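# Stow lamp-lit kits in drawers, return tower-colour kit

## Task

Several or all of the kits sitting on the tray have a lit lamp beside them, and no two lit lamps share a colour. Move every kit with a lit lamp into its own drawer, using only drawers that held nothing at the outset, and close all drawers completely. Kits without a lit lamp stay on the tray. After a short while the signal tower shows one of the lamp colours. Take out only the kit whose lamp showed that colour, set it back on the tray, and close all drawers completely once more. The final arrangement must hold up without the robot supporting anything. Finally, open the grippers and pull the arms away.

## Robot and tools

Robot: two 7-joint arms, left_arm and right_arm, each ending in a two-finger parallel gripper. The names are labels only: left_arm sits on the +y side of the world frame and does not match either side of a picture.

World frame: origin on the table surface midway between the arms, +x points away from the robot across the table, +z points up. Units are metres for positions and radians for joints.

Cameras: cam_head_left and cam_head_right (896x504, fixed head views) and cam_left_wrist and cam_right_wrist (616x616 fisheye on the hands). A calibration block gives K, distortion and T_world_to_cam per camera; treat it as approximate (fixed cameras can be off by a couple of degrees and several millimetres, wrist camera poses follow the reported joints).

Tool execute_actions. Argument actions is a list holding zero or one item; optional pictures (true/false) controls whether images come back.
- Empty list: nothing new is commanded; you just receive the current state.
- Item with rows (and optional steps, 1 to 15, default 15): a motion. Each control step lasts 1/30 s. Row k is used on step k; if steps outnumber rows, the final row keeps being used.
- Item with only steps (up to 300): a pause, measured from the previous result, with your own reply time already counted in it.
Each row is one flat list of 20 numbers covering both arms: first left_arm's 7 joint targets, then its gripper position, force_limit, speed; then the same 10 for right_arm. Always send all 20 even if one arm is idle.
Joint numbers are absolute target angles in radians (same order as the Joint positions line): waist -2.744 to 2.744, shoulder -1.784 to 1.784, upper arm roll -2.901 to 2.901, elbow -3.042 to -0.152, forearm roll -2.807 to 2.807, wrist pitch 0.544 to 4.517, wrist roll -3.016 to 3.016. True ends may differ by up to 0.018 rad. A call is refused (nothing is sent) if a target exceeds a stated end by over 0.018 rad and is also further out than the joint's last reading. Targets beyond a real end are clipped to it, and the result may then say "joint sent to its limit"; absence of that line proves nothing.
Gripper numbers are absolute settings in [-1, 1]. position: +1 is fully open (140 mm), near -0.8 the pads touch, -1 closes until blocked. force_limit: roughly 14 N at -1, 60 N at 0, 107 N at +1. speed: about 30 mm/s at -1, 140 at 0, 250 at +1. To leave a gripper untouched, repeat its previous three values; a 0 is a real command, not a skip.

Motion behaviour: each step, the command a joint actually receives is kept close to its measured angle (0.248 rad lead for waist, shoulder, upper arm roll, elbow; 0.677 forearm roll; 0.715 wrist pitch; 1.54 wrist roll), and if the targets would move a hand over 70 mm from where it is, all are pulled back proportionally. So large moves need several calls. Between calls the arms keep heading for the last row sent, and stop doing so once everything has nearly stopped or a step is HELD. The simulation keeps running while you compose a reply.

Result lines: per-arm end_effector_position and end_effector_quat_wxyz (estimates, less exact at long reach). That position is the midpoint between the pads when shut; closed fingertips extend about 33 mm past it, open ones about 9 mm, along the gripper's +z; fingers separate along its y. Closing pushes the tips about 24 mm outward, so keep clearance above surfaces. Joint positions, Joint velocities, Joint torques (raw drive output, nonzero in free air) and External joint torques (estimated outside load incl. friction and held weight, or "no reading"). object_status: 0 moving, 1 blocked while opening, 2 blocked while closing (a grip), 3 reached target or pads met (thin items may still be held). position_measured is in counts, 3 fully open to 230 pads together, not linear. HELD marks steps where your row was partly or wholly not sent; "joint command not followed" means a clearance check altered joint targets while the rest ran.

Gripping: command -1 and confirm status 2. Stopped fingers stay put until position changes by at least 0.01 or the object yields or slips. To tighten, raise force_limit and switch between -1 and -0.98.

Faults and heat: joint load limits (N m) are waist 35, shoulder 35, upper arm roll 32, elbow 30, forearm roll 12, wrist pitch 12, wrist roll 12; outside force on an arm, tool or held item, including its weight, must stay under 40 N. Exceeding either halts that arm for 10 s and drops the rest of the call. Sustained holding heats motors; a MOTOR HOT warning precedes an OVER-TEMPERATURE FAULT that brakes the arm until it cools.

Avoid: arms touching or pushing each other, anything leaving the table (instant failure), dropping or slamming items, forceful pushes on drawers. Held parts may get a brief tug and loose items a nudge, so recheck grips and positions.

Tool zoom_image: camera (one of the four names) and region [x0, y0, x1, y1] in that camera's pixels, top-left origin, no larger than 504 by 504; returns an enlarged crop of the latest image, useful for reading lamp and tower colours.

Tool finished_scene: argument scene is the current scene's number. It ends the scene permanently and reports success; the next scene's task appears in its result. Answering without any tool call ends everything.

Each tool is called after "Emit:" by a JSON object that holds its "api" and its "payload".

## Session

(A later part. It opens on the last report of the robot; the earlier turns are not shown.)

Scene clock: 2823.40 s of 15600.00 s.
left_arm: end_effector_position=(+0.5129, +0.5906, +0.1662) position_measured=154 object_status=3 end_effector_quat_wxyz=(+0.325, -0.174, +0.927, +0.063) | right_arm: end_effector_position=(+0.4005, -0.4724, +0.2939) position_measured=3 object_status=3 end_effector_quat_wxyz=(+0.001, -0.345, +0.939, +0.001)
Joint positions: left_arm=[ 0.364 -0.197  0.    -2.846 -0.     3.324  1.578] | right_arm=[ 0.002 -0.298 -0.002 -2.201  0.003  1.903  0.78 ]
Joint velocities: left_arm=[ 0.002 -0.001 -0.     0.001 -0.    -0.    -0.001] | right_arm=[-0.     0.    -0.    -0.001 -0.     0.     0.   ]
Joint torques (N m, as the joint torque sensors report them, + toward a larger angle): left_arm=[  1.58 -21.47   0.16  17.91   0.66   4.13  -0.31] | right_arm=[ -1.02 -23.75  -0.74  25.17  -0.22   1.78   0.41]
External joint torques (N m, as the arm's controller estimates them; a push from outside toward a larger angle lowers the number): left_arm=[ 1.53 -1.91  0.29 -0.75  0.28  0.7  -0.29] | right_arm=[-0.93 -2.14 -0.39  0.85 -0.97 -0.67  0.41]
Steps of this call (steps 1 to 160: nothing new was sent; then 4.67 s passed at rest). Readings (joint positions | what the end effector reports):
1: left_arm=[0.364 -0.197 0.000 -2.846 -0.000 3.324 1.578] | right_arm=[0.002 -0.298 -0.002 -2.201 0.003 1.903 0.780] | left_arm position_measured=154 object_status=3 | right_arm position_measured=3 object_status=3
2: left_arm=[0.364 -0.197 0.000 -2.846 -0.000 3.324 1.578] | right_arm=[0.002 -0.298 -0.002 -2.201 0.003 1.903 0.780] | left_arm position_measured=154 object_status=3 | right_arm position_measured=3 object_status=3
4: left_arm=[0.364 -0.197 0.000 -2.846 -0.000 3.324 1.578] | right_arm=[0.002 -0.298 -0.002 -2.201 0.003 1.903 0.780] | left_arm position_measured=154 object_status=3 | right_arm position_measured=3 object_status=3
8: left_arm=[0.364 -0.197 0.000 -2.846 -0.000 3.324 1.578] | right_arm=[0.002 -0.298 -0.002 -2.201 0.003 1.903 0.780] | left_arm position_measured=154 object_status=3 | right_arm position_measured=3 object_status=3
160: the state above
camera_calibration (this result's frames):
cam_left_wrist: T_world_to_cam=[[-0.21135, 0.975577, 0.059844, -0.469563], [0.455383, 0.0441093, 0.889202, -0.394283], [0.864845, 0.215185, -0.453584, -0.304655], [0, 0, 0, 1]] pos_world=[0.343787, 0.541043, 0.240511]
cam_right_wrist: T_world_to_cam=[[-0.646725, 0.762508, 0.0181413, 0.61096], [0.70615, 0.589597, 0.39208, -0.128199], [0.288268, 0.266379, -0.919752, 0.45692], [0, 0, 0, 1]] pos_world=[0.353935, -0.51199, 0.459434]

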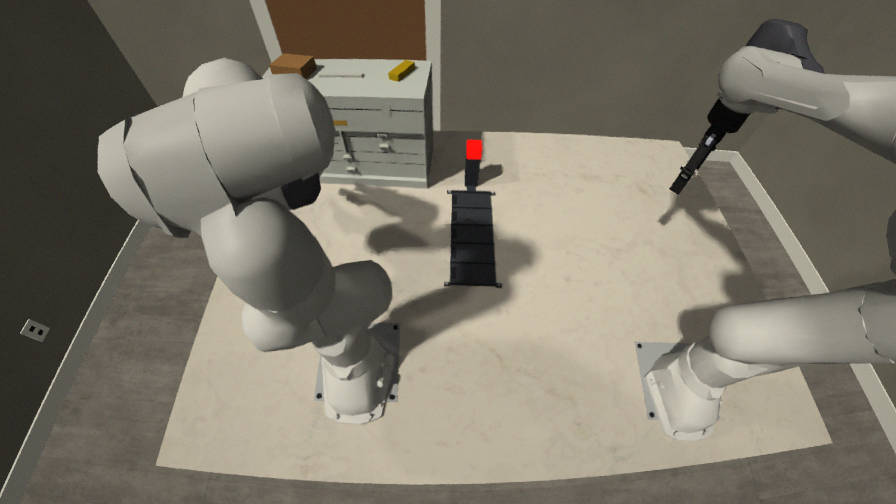

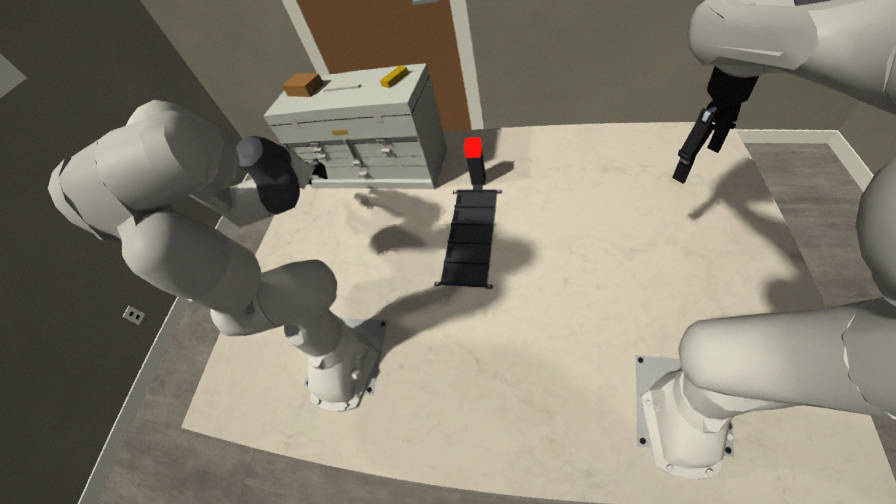

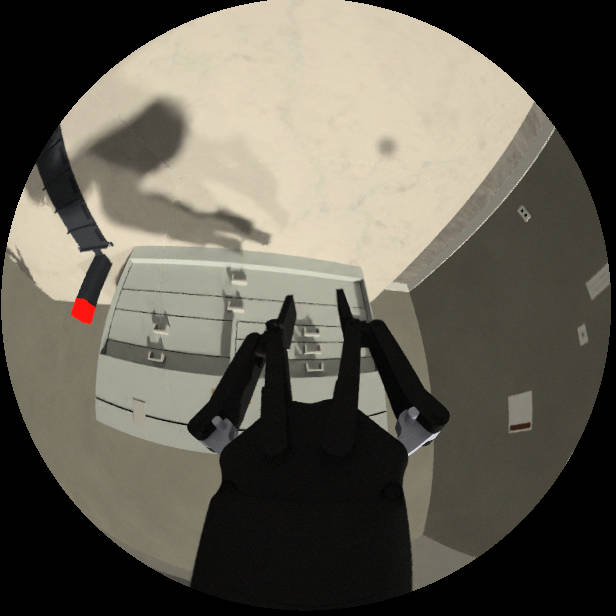

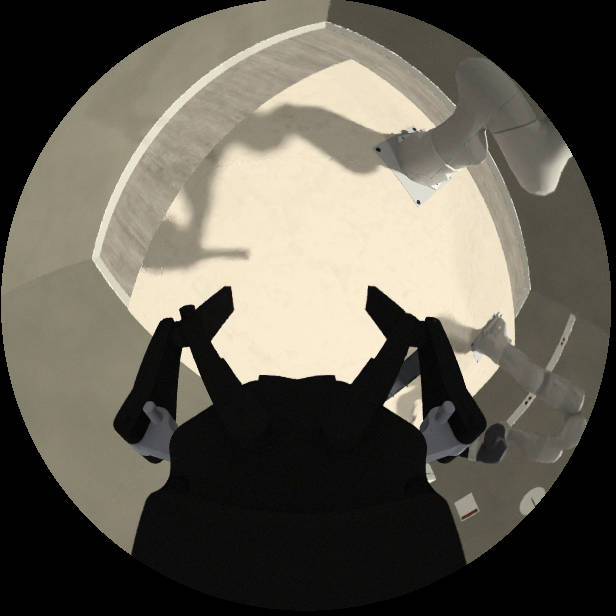

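Red → drawer B.

Emit:
{"api": "execute_actions", "payload": {"actions": [{"rows":[[0.34,-0.185,0,-2.85,0,3.35,1.571,-0.2,0,0,0.0,-0.3,0,-2.2,0,1.9,0.785,1,0,0],[0.315,-0.17,0,-2.853,0,3.38,1.571,-0.2,0,0,0.0,-0.3,0,-2.2,0,1.9,0.785,1,0,0],[0.29,-0.155,0,-2.856,0,3.405,1.571,-0.2,0,0,0.0,-0.3,0,-2.2,0,1.9,0.785,1,0,0],[0.265,-0.14,0,-2.859,0,3.43,1.571,-0.2,0,0,0.0,-0.3,0,-2.2,0,1.9,0.785,1,0,0],[0.24,-0.125,0,-2.862,0,3.45,1.571,-0.2,0,0,0.0,-0.3,0,-2.2,0,1.9,0.785,1,0,0],[0.215,-0.11,0,-2.865,0,3.47,1.571,-0.2,0,0,0.0,-0.3,0,-2.2,0,1.9,0.785,1,0,0],[0.19,-0.095,0,-2.868,0,3.485,1.571,-0.2,0,0,0.0,-0.3,0,-2.2,0,1.9,0.785,1,0,0],[0.17,-0.08,0,-2.872,0,3.49,1.571,-0.2,0,0,0.0,-0.3,0,-2.2,0,1.9,0.785,1,0,0],[0.154,-0.065,0,-2.875,0,3.49,1.571,-0.2,0,0,0.0,-0.3,0,-2.2,0,1.9,0.785,1,0,0]],"steps":15}], "pictures": false}}

Emit:
{"api": "execute_actions", "payload": {"actions": [{"rows":[[0.154,-0.065,0,-2.875,0,3.49,1.571,-0.2,0,0,0.0,-0.3,0,-2.2,0,1.9,0.785,1,0,0],[0.154,-0.052,0,-2.857,0,3.482,1.571,-0.2,0,0,0.0,-0.3,0,-2.2,0,1.9,0.785,1,0,0],[0.154,-0.039,0,-2.839,0,3.477,1.571,-0.2,0,0,0.0,-0.3,0,-2.2,0,1.9,0.785,1,0,0],[0.154,-0.025,0,-2.82,0,3.472,1.571,-0.2,0,0,0.0,-0.3,0,-2.2,0,1.9,0.785,1,0,0],[0.154,-0.012,0,-2.802,0,3.466,1.571,-0.2,0,0,0.0,-0.3,0,-2.2,0,1.9,0.785,1,0,0],[0.154,0.002,0,-2.784,0,3.46,1.571,-0.2,0,0,0.0,-0.3,0,-2.2,0,1.9,0.785,1,0,0],[0.154,0.015,0,-2.766,0,3.454,1.571,-0.2,0,0,0.0,-0.3,0,-2.2,0,1.9,0.785,1,0,0],[0.154,0.028,0,-2.747,0,3.448,1.571,-0.2,0,0,0.0,-0.3,0,-2.2,0,1.9,0.785,1,0,0],[0.154,0.04,0,-2.729,0,3.442,1.571,-0.2,0,0,0.0,-0.3,0,-2.2,0,1.9,0.785,1,0,0],[0.154,0.053,0,-2.71,0,3.437,1.571,-0.2,0,0,0.0,-0.3,0,-2.2,0,1.9,0.785,1,0,0],[0.154,0.065,0,-2.692,0,3.433,1.571,-0.2,0,0,0.0,-0.3,0,-2.2,0,1.9,0.785,1,0,0]],"steps":15}], "pictures": false}}

Emit:
{"api": "execute_actions", "payload": {"actions": [{"steps":10}]}}

Emit:
{"api": "zoom_image", "payload": {"camera": "cam_left_wrist", "region": [240, 250, 400, 370]}}

Scene clock: 2856.83 s of 15600.00 s.
left_arm: end_effector_position=(+0.5322, +0.4809, +0.1208) position_measured=154 object_status=3 end_effector_quat_wxyz=(+0.323, -0.078, +0.943, +0.029) | right_arm: end_effector_position=(+0.4005, -0.4724, +0.2939) position_measured=3 object_status=3 end_effector_quat_wxyz=(+0.001, -0.345, +0.939, +0.001)
Joint positions: left_arm=[ 0.159 -0.067 -0.002 -2.875 -0.     3.469  1.578] | right_arm=[ 0.002 -0.298 -0.002 -2.201  0.003  1.903  0.78 ]
Joint velocities: left_arm=[-0.028  0.009 -0.    -0.001 -0.001  0.102 -0.001] | right_arm=[-0.002 -0.     0.    -0.002 -0.002 -0.    -0.001]
Joint torques (N m, as the joint torque sensors report them, + toward a larger angle): left_arm=[ -1.99 -19.     1.48  15.48   0.45   4.21  -0.2 ] | right_arm=[ -0.79 -23.43  -0.65  24.93  -0.23   1.77   0.42]
External joint torques (N m, as the arm's controller estimates them; a push from outside toward a larger angle lowers the number): left_arm=[-2.38  2.73  1.07 -0.67  0.28  0.78 -0.19] | right_arm=[-0.76 -1.85 -0.36  0.68 -0.98 -0.67  0.42]
Steps of this call (steps 1 to 90: nothing new was sent; then 29.93 s passed at rest; steps 91 to 105: all 15 steps of this action). Readings (joint positions | what the end effector reports):
91: left_arm=[0.360 -0.195 0.001 -2.846 -0.000 3.328 1.578] | right_arm=[0.002 -0.298 -0.002 -2.201 0.003 1.903 0.780] | left_arm position_measured=154 object_status=3 | right_arm position_measured=3 object_status=3
92: left_arm=[0.349 -0.190 0.002 -2.847 -0.001 3.337 1.578] | right_arm=[0.002 -0.298 -0.002 -2.201 0.003 1.903 0.780] | left_arm position_measured=154 object_status=3 | right_arm position_measured=3 object_status=3
94: left_arm=[0.313 -0.170 0.003 -2.850 -0.001 3.362 1.578] | right_arm=[0.002 -0.298 -0.002 -2.201 0.003 1.903 0.780] | left_arm position_measured=154 object_status=3 | right_arm position_measured=3 object_status=3
98: left_arm=[0.221 -0.113 0.002 -2.862 -0.001 3.423 1.578] | right_arm=[0.002 -0.298 -0.002 -2.201 0.003 1.903 0.780] | left_arm position_measured=154 object_status=3 | right_arm position_measured=3 object_status=3
105: the state above

Scene clock: 2857.33 s of 15600.00 s.
left_arm: end_effector_position=(+0.5929, +0.4903, +0.1283) position_measured=154 object_status=3 end_effector_quat_wxyz=(+0.336, -0.076, +0.938, +0.030) | right_arm: end_effector_position=(+0.4005, -0.4724, +0.2939) position_measured=3 object_status=3 end_effector_quat_wxyz=(+0.001, -0.345, +0.939, +0.001)
Joint positions: left_arm=[ 0.157  0.059 -0.002 -2.699 -0.     3.446  1.578] | right_arm=[ 0.002 -0.298 -0.002 -2.201  0.003  1.903  0.78 ]
Joint velocities: left_arm=[ 0.001  0.058 -0.001  0.084  0.001 -0.048  0.001] | right_arm=[ 0.001 -0.001 -0.001  0.    -0.001  0.001  0.   ]
Joint torques (N m, as the joint torque sensors report them, + toward a larger angle): left_arm=[ -2.66 -25.42   1.9   15.39   0.56   2.81  -0.27] | right_arm=[ -1.15 -23.89  -0.17  25.12  -0.27   1.75   0.39]
External joint torques (N m, as the arm's controller estimates them; a push from outside toward a larger angle lowers the number): left_arm=[-2.74  1.41  1.77 -0.57  0.29 -0.56 -0.25] | right_arm=[-1.12 -2.28  0.12  0.81 -1.02 -0.69  0.39]
Steps of this call (steps 1 to 15: all 15 steps of this action). Readings (joint positions | what the end effector reports):
1: left_arm=[0.158 -0.067 -0.002 -2.875 -0.000 3.472 1.578] | right_arm=[0.002 -0.298 -0.002 -2.201 0.003 1.903 0.780] | left_arm position_measured=154 object_status=3 | right_arm position_measured=3 object_status=3
2: left_arm=[0.158 -0.064 -0.002 -2.871 -0.000 3.473 1.578] | right_arm=[0.002 -0.298 -0.002 -2.201 0.003 1.903 0.780] | left_arm position_measured=154 object_status=3 | right_arm position_measured=3 object_status=3
4: left_arm=[0.157 -0.048 -0.002 -2.851 -0.000 3.473 1.578] | right_arm=[0.002 -0.298 -0.002 -2.201 0.003 1.903 0.780] | left_arm position_measured=154 object_status=3 | right_arm position_measured=3 object_status=3
8: left_arm=[0.157 -0.001 -0.002 -2.786 -0.000 3.466 1.578] | right_arm=[0.002 -0.298 -0.002 -2.201 0.003 1.903 0.780] | left_arm position_measured=154 object_status=3 | right_arm position_measured=3 object_status=3
15: the state above

Scene clock: 2857.67 s of 15600.00 s.
left_arm: end_effector_position=(+0.5938, +0.4904, +0.1276) position_measured=154 object_status=3 end_effector_quat_wxyz=(+0.334, -0.077, +0.939, +0.029) | right_arm: end_effector_position=(+0.4005, -0.4724, +0.2939) position_measured=3 object_status=3 end_effector_quat_wxyz=(+0.001, -0.345, +0.939, +0.001)
Joint positions: left_arm=[ 0.157  0.061 -0.002 -2.694 -0.     3.44   1.578] | right_arm=[ 0.002 -0.298 -0.002 -2.201  0.003  1.903  0.78 ]
Joint velocities: left_arm=[-0.     0.001  0.001  0.001  0.    -0.002  0.001] | right_arm=[-0.001  0.    -0.     0.001 -0.001  0.     0.002]
Joint torques (N m, as the joint torque sensors report them, + toward a larger angle): left_arm=[ -2.41 -24.89   1.72  17.88   0.63   2.45  -0.3 ] | right_arm=[ -0.97 -23.99  -0.39  25.33  -0.23   1.76   0.39]
External joint torques (N m, as the arm's controller estimates them; a push from outside toward a larger angle lowers the number): left_arm=[-2.39  1.79  1.69  1.08  0.32 -0.95 -0.28] | right_arm=[-0.86 -2.28 -0.01  0.89 -0.97 -0.71  0.39]
Steps of this call (steps 1 to 10: the robot went on to your last target). Readings (joint positions | what the end effector reports):
1: left_arm=[0.157 0.060 -0.002 -2.697 -0.000 3.444 1.578] | right_arm=[0.002 -0.298 -0.002 -2.201 0.003 1.903 0.780] | left_arm position_measured=154 object_status=3 | right_arm position_measured=3 object_status=3
2: left_arm=[0.157 0.061 -0.002 -2.696 -0.000 3.443 1.578] | right_arm=[0.002 -0.298 -0.002 -2.201 0.003 1.903 0.780] | left_arm position_measured=154 object_status=3 | right_arm position_measured=3 object_status=3
4: left_arm=[0.157 0.061 -0.002 -2.695 -0.000 3.441 1.578] | right_arm=[0.002 -0.298 -0.002 -2.201 0.003 1.903 0.780] | left_arm position_measured=154 object_status=3 | right_arm position_measured=3 object_status=3
8: left_arm=[0.157 0.061 -0.002 -2.694 -0.000 3.440 1.578] | right_arm=[0.002 -0.298 -0.002 -2.201 0.003 1.903 0.780] | left_arm position_measured=154 object_status=3 | right_arm position_measured=3 object_status=3
10: the state above
camera_calibration (this result's frames):
cam_left_wrist: T_world_to_cam=[[-0.00468683, 0.998109, 0.061286, -0.486328], [0.446496, -0.0527495, 0.893229, -0.340119], [0.894773, 0.0315504, -0.445405, -0.299415], [0, 0, 0, 1]] pos_world=[0.417491, 0.476914, 0.200248]
cam_right_wrist: T_world_to_cam=[[-0.646725, 0.762508, 0.0181413, 0.61096], [0.70615, 0.589597, 0.39208, -0.128199], [0.288268, 0.266379, -0.919752, 0.45692], [0, 0, 0, 1]] pos_world=[0.353935, -0.51199, 0.459434]

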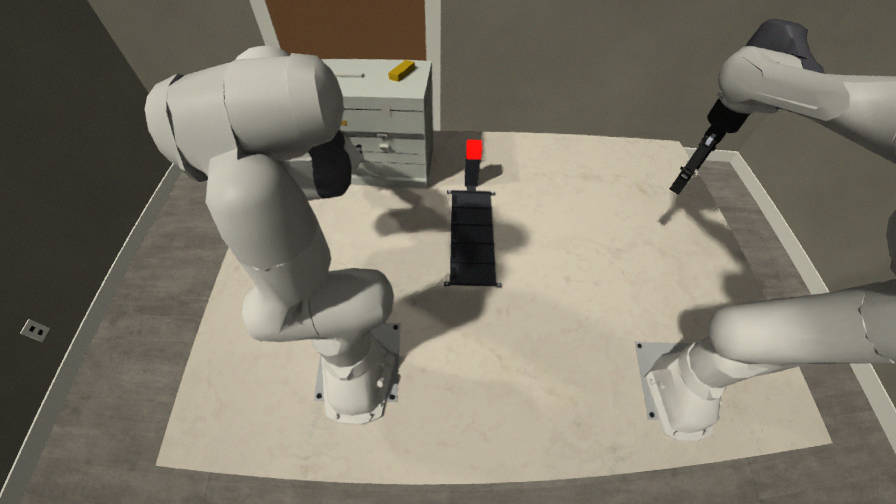

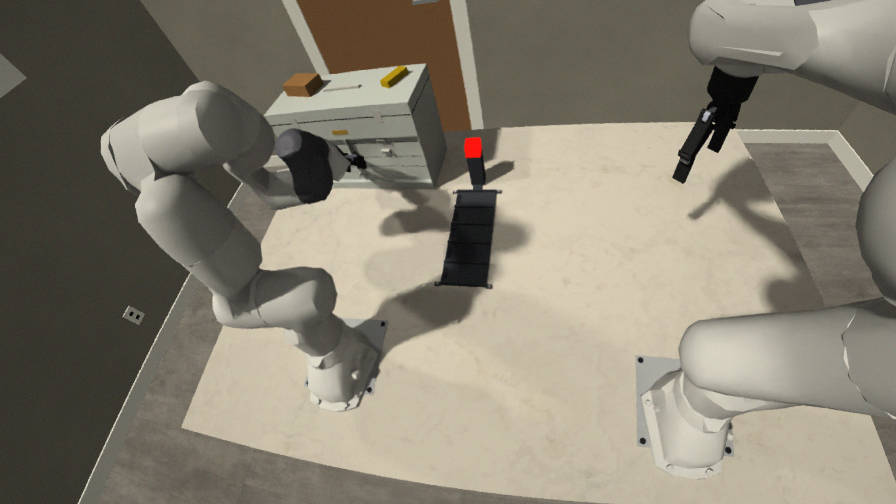

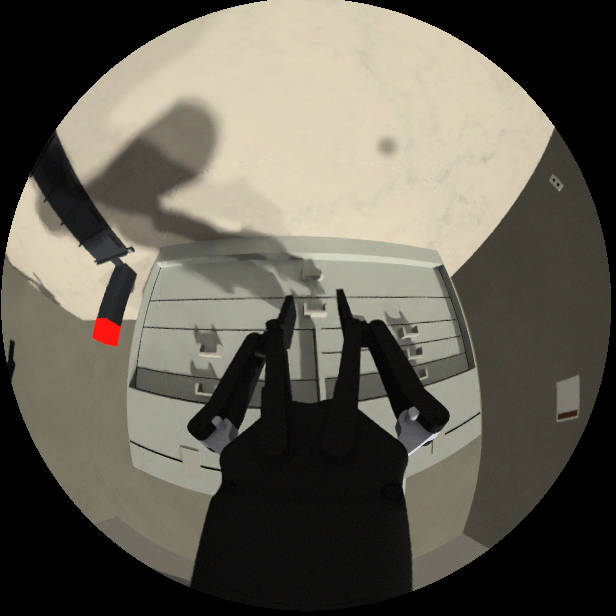

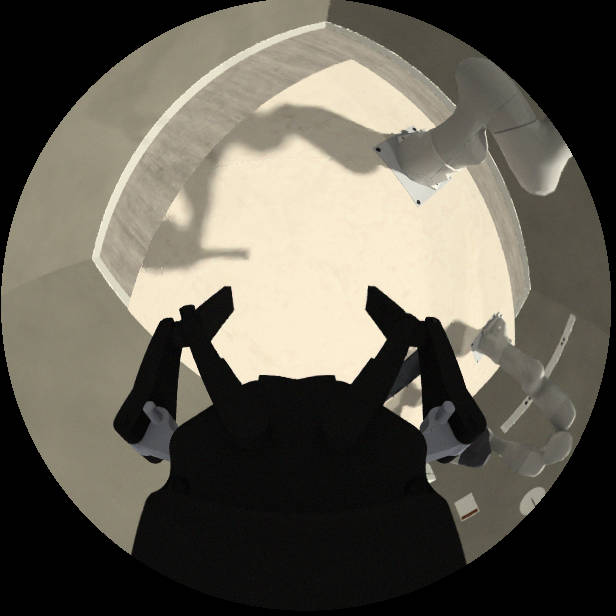

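Region (240, 250, 400, 370) of cam_left_wrist's 616x616 image, scaled by 3.150, with more detail than that image has; it fills the top 378 rows of this view, and the rest is white.

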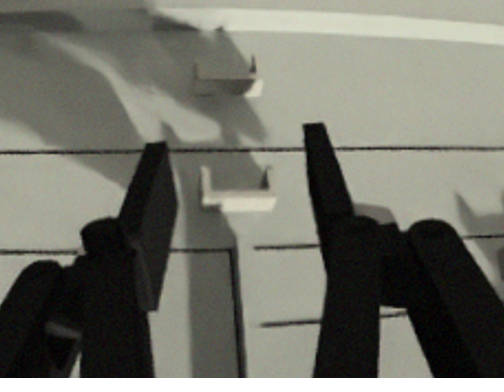

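Emit:
{"api": "execute_actions", "payload": {"actions": [{"rows":[[0.151,0.068,0,-2.688,0,3.433,1.571,-0.2,0,0,0.0,-0.3,0,-2.2,0,1.9,0.785,1,0,0],[0.151,0.068,0,-2.688,0,3.433,1.571,-0.2,0,0,0.0,-0.3,0,-2.2,0,1.9,0.785,1,0,0],[0.151,0.068,0,-2.688,0,3.433,1.571,-1,0,-0.5,0.0,-0.3,0,-2.2,0,1.9,0.785,1,0,0]],"steps":15}], "pictures": false}}

Emit:
{"api": "execute_actions", "payload": {"actions": [{"steps":6}], "pictures": false}}

Scene clock: 2866.03 s of 15600.00 s.
left_arm: end_effector_position=(+0.5945, +0.4890, +0.1265) position_measured=194 object_status=0 end_effector_quat_wxyz=(+0.333, -0.075, +0.939, +0.029) | right_arm: end_effector_position=(+0.4005, -0.4724, +0.2939) position_measured=3 object_status=3 end_effector_quat_wxyz=(+0.001, -0.345, +0.939, +0.001)
Joint positions: left_arm=[ 0.152  0.065  0.    -2.691 -0.     3.437  1.577] | right_arm=[ 0.002 -0.298 -0.002 -2.201  0.003  1.903  0.78 ]
Joint velocities: left_arm=[ 0.001 -0.001 -0.001 -0.    -0.    -0.001  0.001] | right_arm=[-0.     0.     0.001 -0.001  0.002 -0.    -0.   ]
Joint torques (N m, as the joint torque sensors report them, + toward a larger angle): left_arm=[ -1.58 -25.01  -0.42  18.05   0.6    2.74  -0.26] | right_arm=[ -0.64 -23.2   -0.85  24.83  -0.25   1.79   0.42]
External joint torques (N m, as the arm's controller estimates them; a push from outside toward a larger angle lowers the number): left_arm=[-1.67  1.87 -0.57  1.2   0.3  -0.68 -0.24] | right_arm=[-0.57 -1.61 -0.53  0.53 -1.01 -0.66  0.42]
Steps of this call (steps 1 to 15: the robot went on to your last target; steps 16 to 90: nothing new was sent; then 4.87 s passed at rest; steps 91 to 105: all 15 steps of this action). Readings (joint positions | what the end effector reports):
91: left_arm=[0.156 0.062 -0.002 -2.693 -0.000 3.439 1.578] | right_arm=[0.002 -0.298 -0.002 -2.201 0.003 1.903 0.780] | left_arm position_measured=154 object_status=3 | right_arm position_measured=3 object_status=3
92: left_arm=[0.156 0.062 -0.001 -2.693 -0.000 3.439 1.578] | right_arm=[0.002 -0.298 -0.002 -2.201 0.003 1.903 0.780] | left_arm position_measured=154 object_status=3 | right_arm position_measured=3 object_status=3
94: left_arm=[0.153 0.062 -0.001 -2.693 0.000 3.439 1.578] | right_arm=[0.002 -0.298 -0.002 -2.201 0.003 1.903 0.780] | left_arm position_measured=158 object_status=0 | right_arm position_measured=3 object_status=3
98: left_arm=[0.151 0.064 -0.001 -2.692 0.000 3.437 1.577] | right_arm=[0.002 -0.298 -0.002 -2.201 0.003 1.903 0.780] | left_arm position_measured=177 object_status=0 | right_arm position_measured=3 object_status=3
105: the state above

Scene clock: 2866.23 s of 15600.00 s.
left_arm: end_effector_position=(+0.5945, +0.4890, +0.1265) position_measured=194 object_status=2 end_effector_quat_wxyz=(+0.333, -0.075, +0.939, +0.029) | right_arm: end_effector_position=(+0.4005, -0.4724, +0.2939) position_measured=3 object_status=3 end_effector_quat_wxyz=(+0.001, -0.345, +0.939, +0.001)
Joint positions: left_arm=[ 0.152  0.065  0.    -2.691 -0.     3.437  1.577] | right_arm=[ 0.002 -0.298 -0.002 -2.201  0.003  1.903  0.78 ]
Joint velocities: left_arm=[ 0.001  0.001 -0.    -0.    -0.001 -0.001  0.   ] | right_arm=[ 0.    -0.     0.001 -0.    -0.001 -0.001 -0.001]
Joint torques (N m, as the joint torque sensors report them, + toward a larger angle): left_arm=[ -1.04 -24.74   0.09  18.65   0.53   2.86  -0.31] | right_arm=[ -0.34 -23.71  -0.86  25.15  -0.22   1.82   0.39]
External joint torques (N m, as the arm's controller estimates them; a push from outside toward a larger angle lowers the number): left_arm=[-1.04  1.97  0.02  1.84  0.23 -0.55 -0.29] | right_arm=[-0.37 -2.07 -0.64  0.8  -0.97 -0.63  0.39]
Steps of this call (steps 1 to 6: the robot went on to your last target). Readings (joint positions | what the end effector reports):
1: left_arm=[0.152 0.065 0.000 -2.691 -0.000 3.437 1.577] | right_arm=[0.002 -0.298 -0.002 -2.201 0.003 1.903 0.780] | left_arm position_measured=194 object_status=0 | right_arm position_measured=3 object_status=3
2: left_arm=[0.152 0.065 0.000 -2.691 -0.000 3.437 1.577] | right_arm=[0.002 -0.298 -0.002 -2.201 0.003 1.903 0.780] | left_arm position_measured=194 object_status=2 | right_arm position_measured=3 object_status=3
4: left_arm=[0.152 0.065 0.000 -2.691 -0.000 3.437 1.577] | right_arm=[0.002 -0.298 -0.002 -2.201 0.003 1.903 0.780] | left_arm position_measured=194 object_status=2 | right_arm position_measured=3 object_status=3
6: the state above

Emit:
{"api": "execute_actions", "payload": {"actions": [{"rows":[[0.157,0.056,0,-2.705,0,3.442,1.571,-1,0,-0.5,0.0,-0.3,0,-2.2,0,1.9,0.785,1,0,0],[0.159,0.0465,0,-2.718,0,3.446,1.571,-1,0,-0.5,0.0,-0.3,0,-2.2,0,1.9,0.785,1,0,0],[0.161,0.037,0,-2.7315,0,3.45,1.571,-1,0,-0.5,0.0,-0.3,0,-2.2,0,1.9,0.785,1,0,0],[0.163,0.028,0,-2.7447,0,3.454,1.571,-1,0,-0.5,0.0,-0.3,0,-2.2,0,1.9,0.785,1,0,0],[0.165,0.0188,0,-2.758,0,3.458,1.571,-1,0,-0.5,0.0,-0.3,0,-2.2,0,1.9,0.785,1,0,0],[0.1665,0.0095,0,-2.771,0,3.462,1.571,-1,0,-0.5,0.0,-0.3,0,-2.2,0,1.9,0.785,1,0,0],[0.168,0.0003,0,-2.7843,0,3.466,1.571,-1,0,-0.5,0.0,-0.3,0,-2.2,0,1.9,0.785,1,0,0],[0.17,-0.0094,0,-2.7973,0,3.469,1.571,-1,0,-0.5,0.0,-0.3,0,-2.2,0,1.9,0.785,1,0,0],[0.172,-0.019,0,-2.8102,0,3.472,1.571,-1,0,-0.5,0.0,-0.3,0,-2.2,0,1.9,0.785,1,0,0],[0.1735,-0.0287,0,-2.8232,0,3.476,1.571,-1,0,-0.5,0.0,-0.3,0,-2.2,0,1.9,0.785,1,0,0],[0.1755,-0.0383,0,-2.8361,0,3.479,1.571,-1,0,-0.5,0.0,-0.3,0,-2.2,0,1.9,0.785,1,0,0],[0.177,-0.048,0,-2.849,0,3.482,1.571,-1,0,-0.5,0.0,-0.3,0,-2.2,0,1.9,0.785,1,0,0],[0.179,-0.0576,0,-2.862,0,3.486,1.571,-1,0,-0.5,0.0,-0.3,0,-2.2,0,1.9,0.785,1,0,0],[0.181,-0.0673,0,-2.875,0,3.489,1.571,-1,0,-0.5,0.0,-0.3,0,-2.2,0,1.9,0.785,1,0,0],[0.183,-0.0776,0,-2.8878,0,3.491,1.571,-1,0,-0.5,0.0,-0.3,0,-2.2,0,1.9,0.785,1,0,0]],"steps":15}], "pictures": false}}

Emit:
{"api": "execute_actions", "payload": {"actions": [{"rows":[[0.185,-0.088,0,-2.9006,0,3.494,1.571,-1,0,-0.5,0.0,-0.3,0,-2.2,0,1.9,0.785,1,0,0],[0.187,-0.0982,0,-2.9134,0,3.496,1.571,-1,0,-0.5,0.0,-0.3,0,-2.2,0,1.9,0.785,1,0,0],[0.189,-0.1086,0,-2.9262,0,3.499,1.571,-1,0,-0.5,0.0,-0.3,0,-2.2,0,1.9,0.785,1,0,0],[0.191,-0.119,0,-2.939,0,3.501,1.571,-1,0,-0.5,0.0,-0.3,0,-2.2,0,1.9,0.785,1,0,0],[0.193,-0.129,0,-2.952,0,3.504,1.571,-1,0,-0.5,0.0,-0.3,0,-2.2,0,1.9,0.785,1,0,0],[0.195,-0.1395,0,-2.9647,0,3.506,1.571,-1,0,-0.5,0.0,-0.3,0,-2.2,0,1.9,0.785,1,0,0],[0.197,-0.149,0,-2.976,0,3.508,1.571,-1,0,-0.5,0.0,-0.3,0,-2.2,0,1.9,0.785,1,0,0],[0.1985,-0.159,0,-2.987,0,3.509,1.571,-1,0,-0.5,0.0,-0.3,0,-2.2,0,1.9,0.785,1,0,0],[0.2,-0.1685,0,-2.998,0,3.511,1.571,-1,0,-0.5,0.0,-0.3,0,-2.2,0,1.9,0.785,1,0,0],[0.202,-0.178,0,-3.0094,0,3.512,1.571,-1,0,-0.5,0.0,-0.3,0,-2.2,0,1.9,0.785,1,0,0]],"steps":15}], "pictures": false}}

Emit:
{"api": "execute_actions", "payload": {"actions": [{"rows":[[0.202,-0.178,0,-3.0094,0,3.512,1.571,-1,0,-0.5,0.0,-0.3,0,-2.2,0,1.9,0.785,1,0,0],[0.202,-0.178,0,-3.0094,0,3.512,1.571,-1,0,-0.5,0.0,-0.3,0,-2.2,0,1.9,0.785,1,0,0],[0.202,-0.178,0,-3.0094,0,3.512,1.571,-1,0,-0.5,0.0,-0.3,0,-2.2,0,1.9,0.785,1,0,0],[0.202,-0.178,0,-3.0094,0,3.512,1.571,-0.25,0,0,0.0,-0.3,0,-2.2,0,1.9,0.785,1,0,0],[0.202,-0.178,0,-3.0094,0,3.512,1.571,-0.25,0,0,0.0,-0.3,0,-2.2,0,1.9,0.785,1,0,0],[0.202,-0.178,0,-3.0094,0,3.512,1.571,-0.25,0,0,0.0,-0.3,0,-2.2,0,1.9,0.785,1,0,0],[0.202,-0.178,0,-3.0094,0,3.512,1.571,-0.25,0,0,0.0,-0.3,0,-2.2,0,1.9,0.785,1,0,0],[0.202,-0.178,0,-3.0094,0,3.512,1.571,-0.25,0,0,0.0,-0.3,0,-2.2,0,1.9,0.785,1,0,0],[0.202,-0.178,0,-3.0094,0,3.46,1.571,-0.25,0,0,0.0,-0.3,0,-2.2,0,1.9,0.785,1,0,0],[0.202,-0.178,0,-3.0094,0,3.41,1.571,-0.25,0,0,0.0,-0.3,0,-2.2,0,1.9,0.785,1,0,0],[0.202,-0.178,0,-3.0094,0,3.36,1.571,-0.25,0,0,0.0,-0.3,0,-2.2,0,1.9,0.785,1,0,0],[0.202,-0.178,0,-3.0094,0,3.30,1.571,-0.25,0,0,0.0,-0.3,0,-2.2,0,1.9,0.785,1,0,0],[0.202,-0.19,0,-3.0094,0,3.25,1.571,-0.25,0,0,0.0,-0.3,0,-2.2,0,1.9,0.785,1,0,0],[0.202,-0.21,0,-3.0094,0,3.2,1.571,-0.25,0,0,0.0,-0.3,0,-2.2,0,1.9,0.785,1,0,0],[0.202,-0.23,0,-3.0094,0,3.15,1.571,-0.25,0,0,0.0,-0.3,0,-2.2,0,1.9,0.785,1,0,0]],"steps":15}], "pictures": false}}

Emit:
{"api": "execute_actions", "payload": {"actions": [{"steps":12}]}}

Scene clock: 2916.83 s of 15600.00 s.
left_arm: end_effector_position=(+0.5407, +0.4916, +0.1272) position_measured=194 object_status=2 end_effector_quat_wxyz=(+0.332, -0.085, +0.939, +0.032) | right_arm: end_effector_position=(+0.4005, -0.4724, +0.2939) position_measured=3 object_status=3 end_effector_quat_wxyz=(+0.001, -0.345, +0.939, +0.001)
Joint positions: left_arm=[ 0.174 -0.057  0.    -2.855  0.     3.479  1.577] | right_arm=[ 0.002 -0.298 -0.002 -2.201  0.003  1.903  0.78 ]
Joint velocities: left_arm=[ 0.057 -0.285  0.001 -0.372  0.001  0.088  0.   ] | right_arm=[ 0.    -0.     0.001 -0.001  0.001  0.    -0.   ]
Joint torques (N m, as the joint torque sensors report them, + toward a larger angle): left_arm=[  2.63 -21.23  -0.45  14.69   0.47   3.15  -0.31] | right_arm=[ -0.56 -23.51  -0.15  24.91  -0.21   1.72   0.35]
External joint torques (N m, as the arm's controller estimates them; a push from outside toward a larger angle lowers the number): left_arm=[ 3.03 -0.89 -0.39 -3.53  0.16 -0.27 -0.29] | right_arm=[-0.64 -1.91  0.02  0.59 -0.97 -0.73  0.35]
Steps of this call (steps 1 to 15: the robot went on to your last target; steps 16 to 90: nothing new was sent; then 47.10 s passed at rest; steps 91 to 105: all 15 steps of this action). Readings (joint positions | what the end effector reports):
91: left_arm=[0.152 0.063 0.000 -2.693 -0.000 3.438 1.577] | right_arm=[0.002 -0.298 -0.002 -2.201 0.003 1.903 0.780] | left_arm position_measured=194 object_status=2 | right_arm position_measured=3 object_status=3
92: left_arm=[0.153 0.059 0.000 -2.699 -0.000 3.439 1.577] | right_arm=[0.002 -0.298 -0.002 -2.201 0.003 1.903 0.780] | left_arm position_measured=194 object_status=2 | right_arm position_measured=3 object_status=3
94: left_arm=[0.155 0.046 0.000 -2.717 -0.000 3.444 1.577] | right_arm=[0.002 -0.298 -0.002 -2.201 0.003 1.903 0.780] | left_arm position_measured=194 object_status=2 | right_arm position_measured=3 object_status=3
98: left_arm=[0.161 0.011 0.000 -2.765 -0.000 3.456 1.577] | right_arm=[0.002 -0.298 -0.002 -2.201 0.003 1.903 0.780] | left_arm position_measured=194 object_status=2 | right_arm position_measured=3 object_status=3
105: the state above

Scene clock: 2917.33 s of 15600.00 s.
left_arm: end_effector_position=(+0.4921, +0.4937, +0.1278) position_measured=194 object_status=2 end_effector_quat_wxyz=(+0.333, -0.096, +0.937, +0.036) | right_arm: end_effector_position=(+0.4005, -0.4724, +0.2939) position_measured=3 object_status=3 end_effector_quat_wxyz=(+0.001, -0.345, +0.939, +0.001)
Joint positions: left_arm=[ 0.197 -0.175  0.    -3.002  0.     3.51   1.577] | right_arm=[ 0.002 -0.298 -0.002 -2.201  0.003  1.903  0.78 ]
Joint velocities: left_arm=[ 0.007 -0.024  0.    -0.034 -0.001  0.015 -0.   ] | right_arm=[-0.002 -0.    -0.001 -0.001 -0.     0.001  0.001]
Joint torques (N m, as the joint torque sensors report them, + toward a larger angle): left_arm=[  2.58 -17.95  -0.66  12.57   0.25   3.41  -0.18] | right_arm=[ -0.99 -23.87  -0.61  24.99  -0.22   1.82   0.37]
External joint torques (N m, as the arm's controller estimates them; a push from outside toward a larger angle lowers the number): left_arm=[ 2.6  -0.88 -0.47 -3.35 -0.02 -0.04 -0.16] | right_arm=[-0.92 -2.27 -0.27  0.68 -0.96 -0.63  0.37]
Steps of this call (steps 1 to 15: all 15 steps of this action). Readings (joint positions | what the end effector reports):
1: left_arm=[0.176 -0.067 0.000 -2.868 0.000 3.482 1.577] | right_arm=[0.002 -0.298 -0.002 -2.201 0.003 1.903 0.780] | left_arm position_measured=194 object_status=2 | right_arm position_measured=3 object_status=3
2: left_arm=[0.178 -0.077 0.000 -2.881 0.000 3.485 1.577] | right_arm=[0.002 -0.298 -0.002 -2.201 0.003 1.903 0.780] | left_arm position_measured=194 object_status=2 | right_arm position_measured=3 object_status=3
4: left_arm=[0.181 -0.097 0.000 -2.906 0.000 3.491 1.577] | right_arm=[0.002 -0.298 -0.002 -2.201 0.003 1.903 0.780] | left_arm position_measured=194 object_status=2 | right_arm position_measured=3 object_status=3
8: left_arm=[0.189 -0.138 0.000 -2.956 0.000 3.501 1.577] | right_arm=[0.002 -0.298 -0.002 -2.201 0.003 1.903 0.780] | left_arm position_measured=194 object_status=2 | right_arm position_measured=3 object_status=3
15: the state above

Scene clock: 2917.83 s of 15600.00 s.
left_arm: end_effector_position=(+0.4555, +0.4870, +0.0897) position_measured=160 object_status=0 end_effector_quat_wxyz=(+0.255, -0.099, +0.961, +0.028) | right_arm: end_effector_position=(+0.4005, -0.4724, +0.2939) position_measured=3 object_status=3 end_effector_quat_wxyz=(+0.001, -0.345, +0.939, +0.001)
Joint positions: left_arm=[ 0.199 -0.198  0.    -3.009  0.     3.332  1.577] | right_arm=[ 0.002 -0.298 -0.002 -2.201  0.003  1.903  0.78 ]
Joint velocities: left_arm=[ 0.001 -0.367 -0.    -0.022 -0.001 -1.091  0.   ] | right_arm=[-0.    -0.    -0.     0.001 -0.     0.001  0.   ]
Joint torques (N m, as the joint torque sensors report them, + toward a larger angle): left_arm=[  1.01 -18.22   0.01  15.93   0.36   3.16  -0.16] | right_arm=[ -1.08 -23.75  -0.39  24.98  -0.23   1.76   0.38]
External joint torques (N m, as the arm's controller estimates them; a push from outside toward a larger angle lowers the number): left_arm=[ 0.98 -1.5   0.12 -1.62  0.13 -0.71 -0.15] | right_arm=[-1.03 -2.08 -0.08  0.61 -0.98 -0.7   0.38]
Steps of this call (steps 1 to 15: all 15 steps of this action). Readings (joint positions | what the end effector reports):
1: left_arm=[0.197 -0.176 0.000 -3.003 0.000 3.511 1.577] | right_arm=[0.002 -0.298 -0.002 -2.201 0.003 1.903 0.780] | left_arm position_measured=194 object_status=2 | right_arm position_measured=3 object_status=3
2: left_arm=[0.197 -0.176 0.000 -3.003 0.000 3.511 1.577] | right_arm=[0.002 -0.298 -0.002 -2.201 0.003 1.903 0.780] | left_arm position_measured=194 object_status=2 | right_arm position_measured=3 object_status=3
4: left_arm=[0.197 -0.177 0.000 -3.004 0.000 3.512 1.577] | right_arm=[0.002 -0.298 -0.002 -2.201 0.003 1.903 0.780] | left_arm position_measured=194 object_status=0 | right_arm position_measured=3 object_status=3
8: left_arm=[0.199 -0.177 0.000 -3.007 0.000 3.512 1.577] | right_arm=[0.002 -0.298 -0.002 -2.201 0.003 1.903 0.780] | left_arm position_measured=165 object_status=0 | right_arm position_measured=3 object_status=3
15: the state above

Scene clock: 2918.23 s of 15600.00 s.
left_arm: end_effector_position=(+0.4238, +0.4802, +0.0676) position_measured=160 object_status=3 end_effector_quat_wxyz=(+0.192, -0.101, +0.976, +0.021) | right_arm: end_effector_position=(+0.4005, -0.4724, +0.2939) position_measured=3 object_status=3 end_effector_quat_wxyz=(+0.001, -0.345, +0.939, +0.001)
Joint positions: left_arm=[ 0.199 -0.228  0.    -3.01   0.     3.17   1.577] | right_arm=[ 0.002 -0.298 -0.002 -2.201  0.003  1.903  0.78 ]
Joint velocities: left_arm=[-0.    -0.001 -0.    -0.001 -0.001 -0.099  0.001] | right_arm=[ 0.    -0.    -0.001  0.    -0.    -0.     0.001]
Joint torques (N m, as the joint torque sensors report them, + toward a larger angle): left_arm=[  0.83 -17.1    0.33  16.14   0.39   2.7   -0.29] | right_arm=[ -0.95 -23.29  -0.65  25.5   -0.25   1.77   0.4 ]
External joint torques (N m, as the arm's controller estimates them; a push from outside toward a larger angle lowers the number): left_arm=[ 0.84 -1.17  0.56 -0.04  0.1  -0.5  -0.28] | right_arm=[-0.91 -1.6  -0.35  1.1  -1.   -0.69  0.4 ]
Steps of this call (steps 1 to 12: the robot went on to your last target). Readings (joint positions | what the end effector reports):
1: left_arm=[0.199 -0.208 0.000 -3.010 0.000 3.299 1.577] | right_arm=[0.002 -0.298 -0.002 -2.201 0.003 1.903 0.780] | left_arm position_measured=160 object_status=0 | right_arm position_measured=3 object_status=3
2: left_arm=[0.199 -0.216 0.000 -3.010 0.000 3.273 1.577] | right_arm=[0.002 -0.298 -0.002 -2.201 0.003 1.903 0.780] | left_arm position_measured=160 object_status=3 | right_arm position_measured=3 object_status=3
4: left_arm=[0.199 -0.224 0.000 -3.010 0.000 3.234 1.577] | right_arm=[0.002 -0.298 -0.002 -2.201 0.003 1.903 0.780] | left_arm position_measured=160 object_status=3 | right_arm position_measured=3 object_status=3
8: left_arm=[0.199 -0.227 0.000 -3.010 0.000 3.190 1.577] | right_arm=[0.002 -0.298 -0.002 -2.201 0.003 1.903 0.780] | left_arm position_measured=160 object_status=3 | right_arm position_measured=3 object_status=3
12: the state above
camera_calibration (this result's frames):
cam_left_wrist: T_world_to_cam=[[-0.0376629, 0.999229, 0.0110554, -0.45643], [0.684896, 0.0177559, 0.728424, -0.334934], [0.727666, 0.0350064, -0.685037, -0.0883183], [0, 0, 0, 1]] pos_world=[0.276471, 0.465117, 0.188519]
cam_right_wrist: T_world_to_cam=[[-0.646725, 0.762508, 0.0181413, 0.61096], [0.70615, 0.589597, 0.39208, -0.128199], [0.288268, 0.266379, -0.919752, 0.45692], [0, 0, 0, 1]] pos_world=[0.353935, -0.51199, 0.459434]

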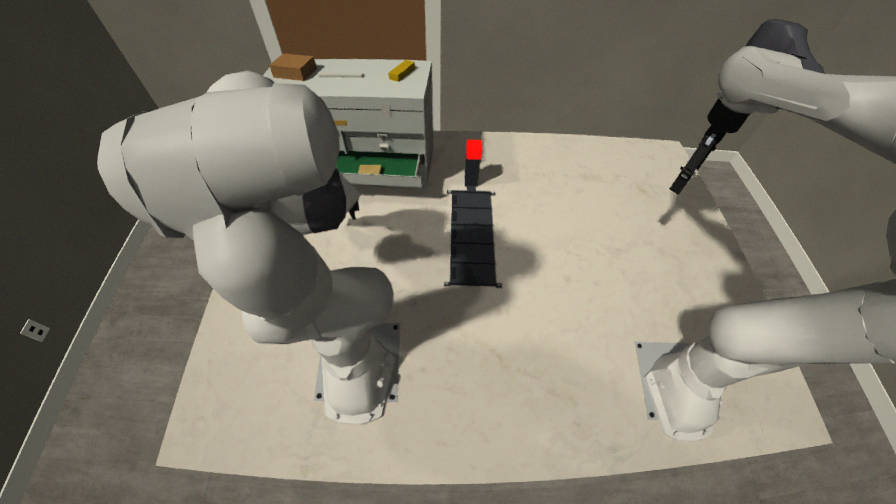

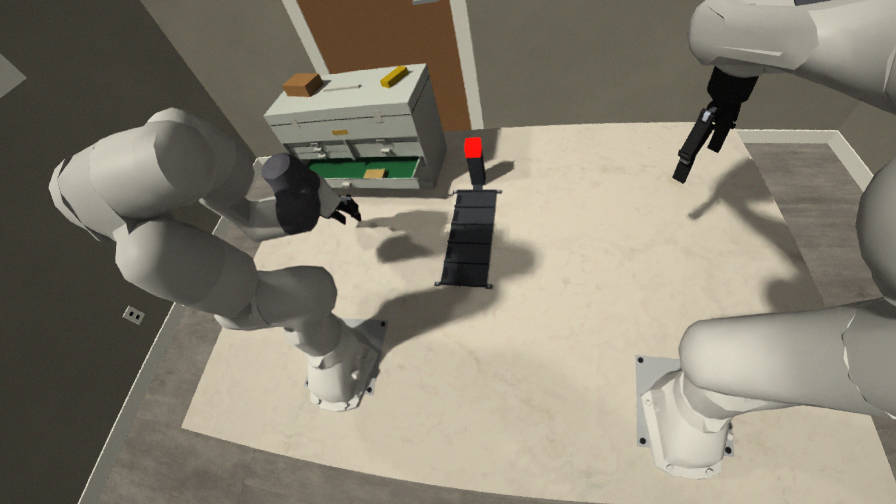

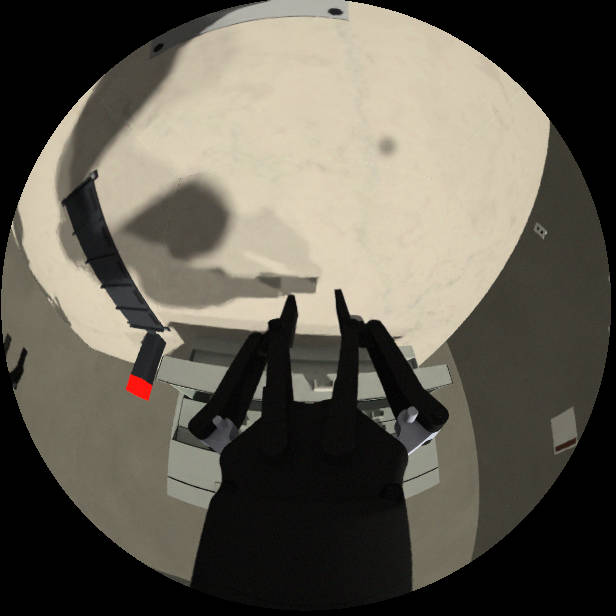

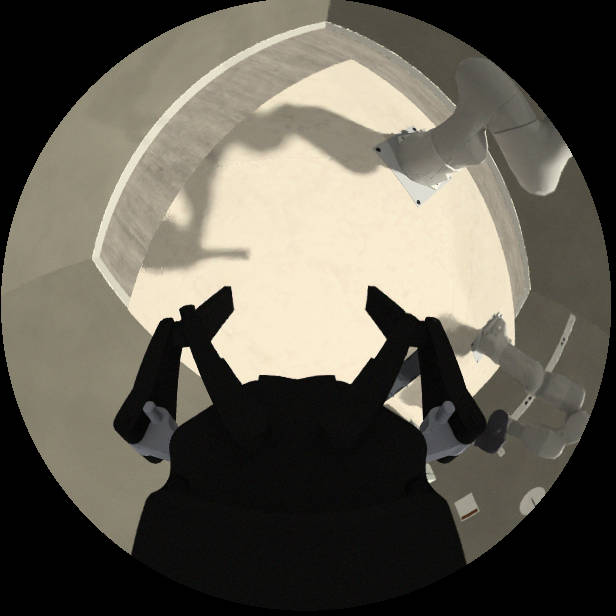

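Emit:
{"api": "execute_actions", "payload": {"actions": [{"rows":[[0.202,-0.35,0,-2.99,0,2.95,1.571,-0.25,0,0,0.0,-0.3,0,-2.2,0,1.9,0.785,1,0,0],[0.202,-0.468,0,-2.968,0,2.8,1.571,-0.25,0,0,0.0,-0.3,0,-2.2,0,1.9,0.785,1,0,0]],"steps":15}], "pictures": false}}

Scene clock: 2958.47 s of 15600.00 s.
left_arm: end_effector_position=(+0.4126, +0.4780, +0.1197) position_measured=160 object_status=3 end_effector_quat_wxyz=(+0.160, -0.102, +0.982, +0.018) | right_arm: end_effector_position=(+0.4005, -0.4724, +0.2939) position_measured=3 object_status=3 end_effector_quat_wxyz=(+0.001, -0.345, +0.939, +0.001)
Joint positions: left_arm=[ 0.199 -0.466  0.    -2.967  0.001  2.824  1.577] | right_arm=[ 0.002 -0.298 -0.002 -2.201  0.003  1.903  0.78 ]
Joint velocities: left_arm=[ 0.001 -0.003  0.    -0.    -0.001 -0.125 -0.001] | right_arm=[-0.001 -0.    -0.     0.001 -0.001 -0.     0.001]
Joint torques (N m, as the joint torque sensors report them, + toward a larger angle): left_arm=[  0.27 -13.26  -0.34  19.3    0.53   2.71  -0.29] | right_arm=[ -1.2  -23.46  -0.16  25.06  -0.21   1.78   0.46]
External joint torques (N m, as the arm's controller estimates them; a push from outside toward a larger angle lowers the number): left_arm=[ 0.27 -1.17  0.07 -1.39  0.03 -0.44 -0.28] | right_arm=[-1.17 -1.71  0.13  0.66 -0.96 -0.68  0.46]
Steps of this call (steps 1 to 30: the robot went on to your last target; steps 31 to 220: nothing new was sent; then 32.40 s passed at rest; steps 221 to 235: all 15 steps of this action). Readings (joint positions | what the end effector reports):
221: left_arm=[0.199 -0.251 0.000 -3.010 0.001 3.118 1.577] | right_arm=[0.002 -0.298 -0.002 -2.201 0.003 1.903 0.780] | left_arm position_measured=160 object_status=3 | right_arm position_measured=3 object_status=3
222: left_arm=[0.199 -0.306 0.000 -3.006 0.001 3.059 1.577] | right_arm=[0.002 -0.298 -0.002 -2.201 0.003 1.903 0.780] | left_arm position_measured=160 object_status=3 | right_arm position_measured=3 object_status=3
224: left_arm=[0.199 -0.404 0.000 -2.981 0.001 2.977 1.577] | right_arm=[0.002 -0.298 -0.002 -2.201 0.003 1.903 0.780] | left_arm position_measured=160 object_status=3 | right_arm position_measured=3 object_status=3
228: left_arm=[0.199 -0.462 0.000 -2.964 0.001 2.887 1.577] | right_arm=[0.002 -0.298 -0.002 -2.201 0.003 1.903 0.780] | left_arm position_measured=160 object_status=3 | right_arm position_measured=3 object_status=3
235: the state above


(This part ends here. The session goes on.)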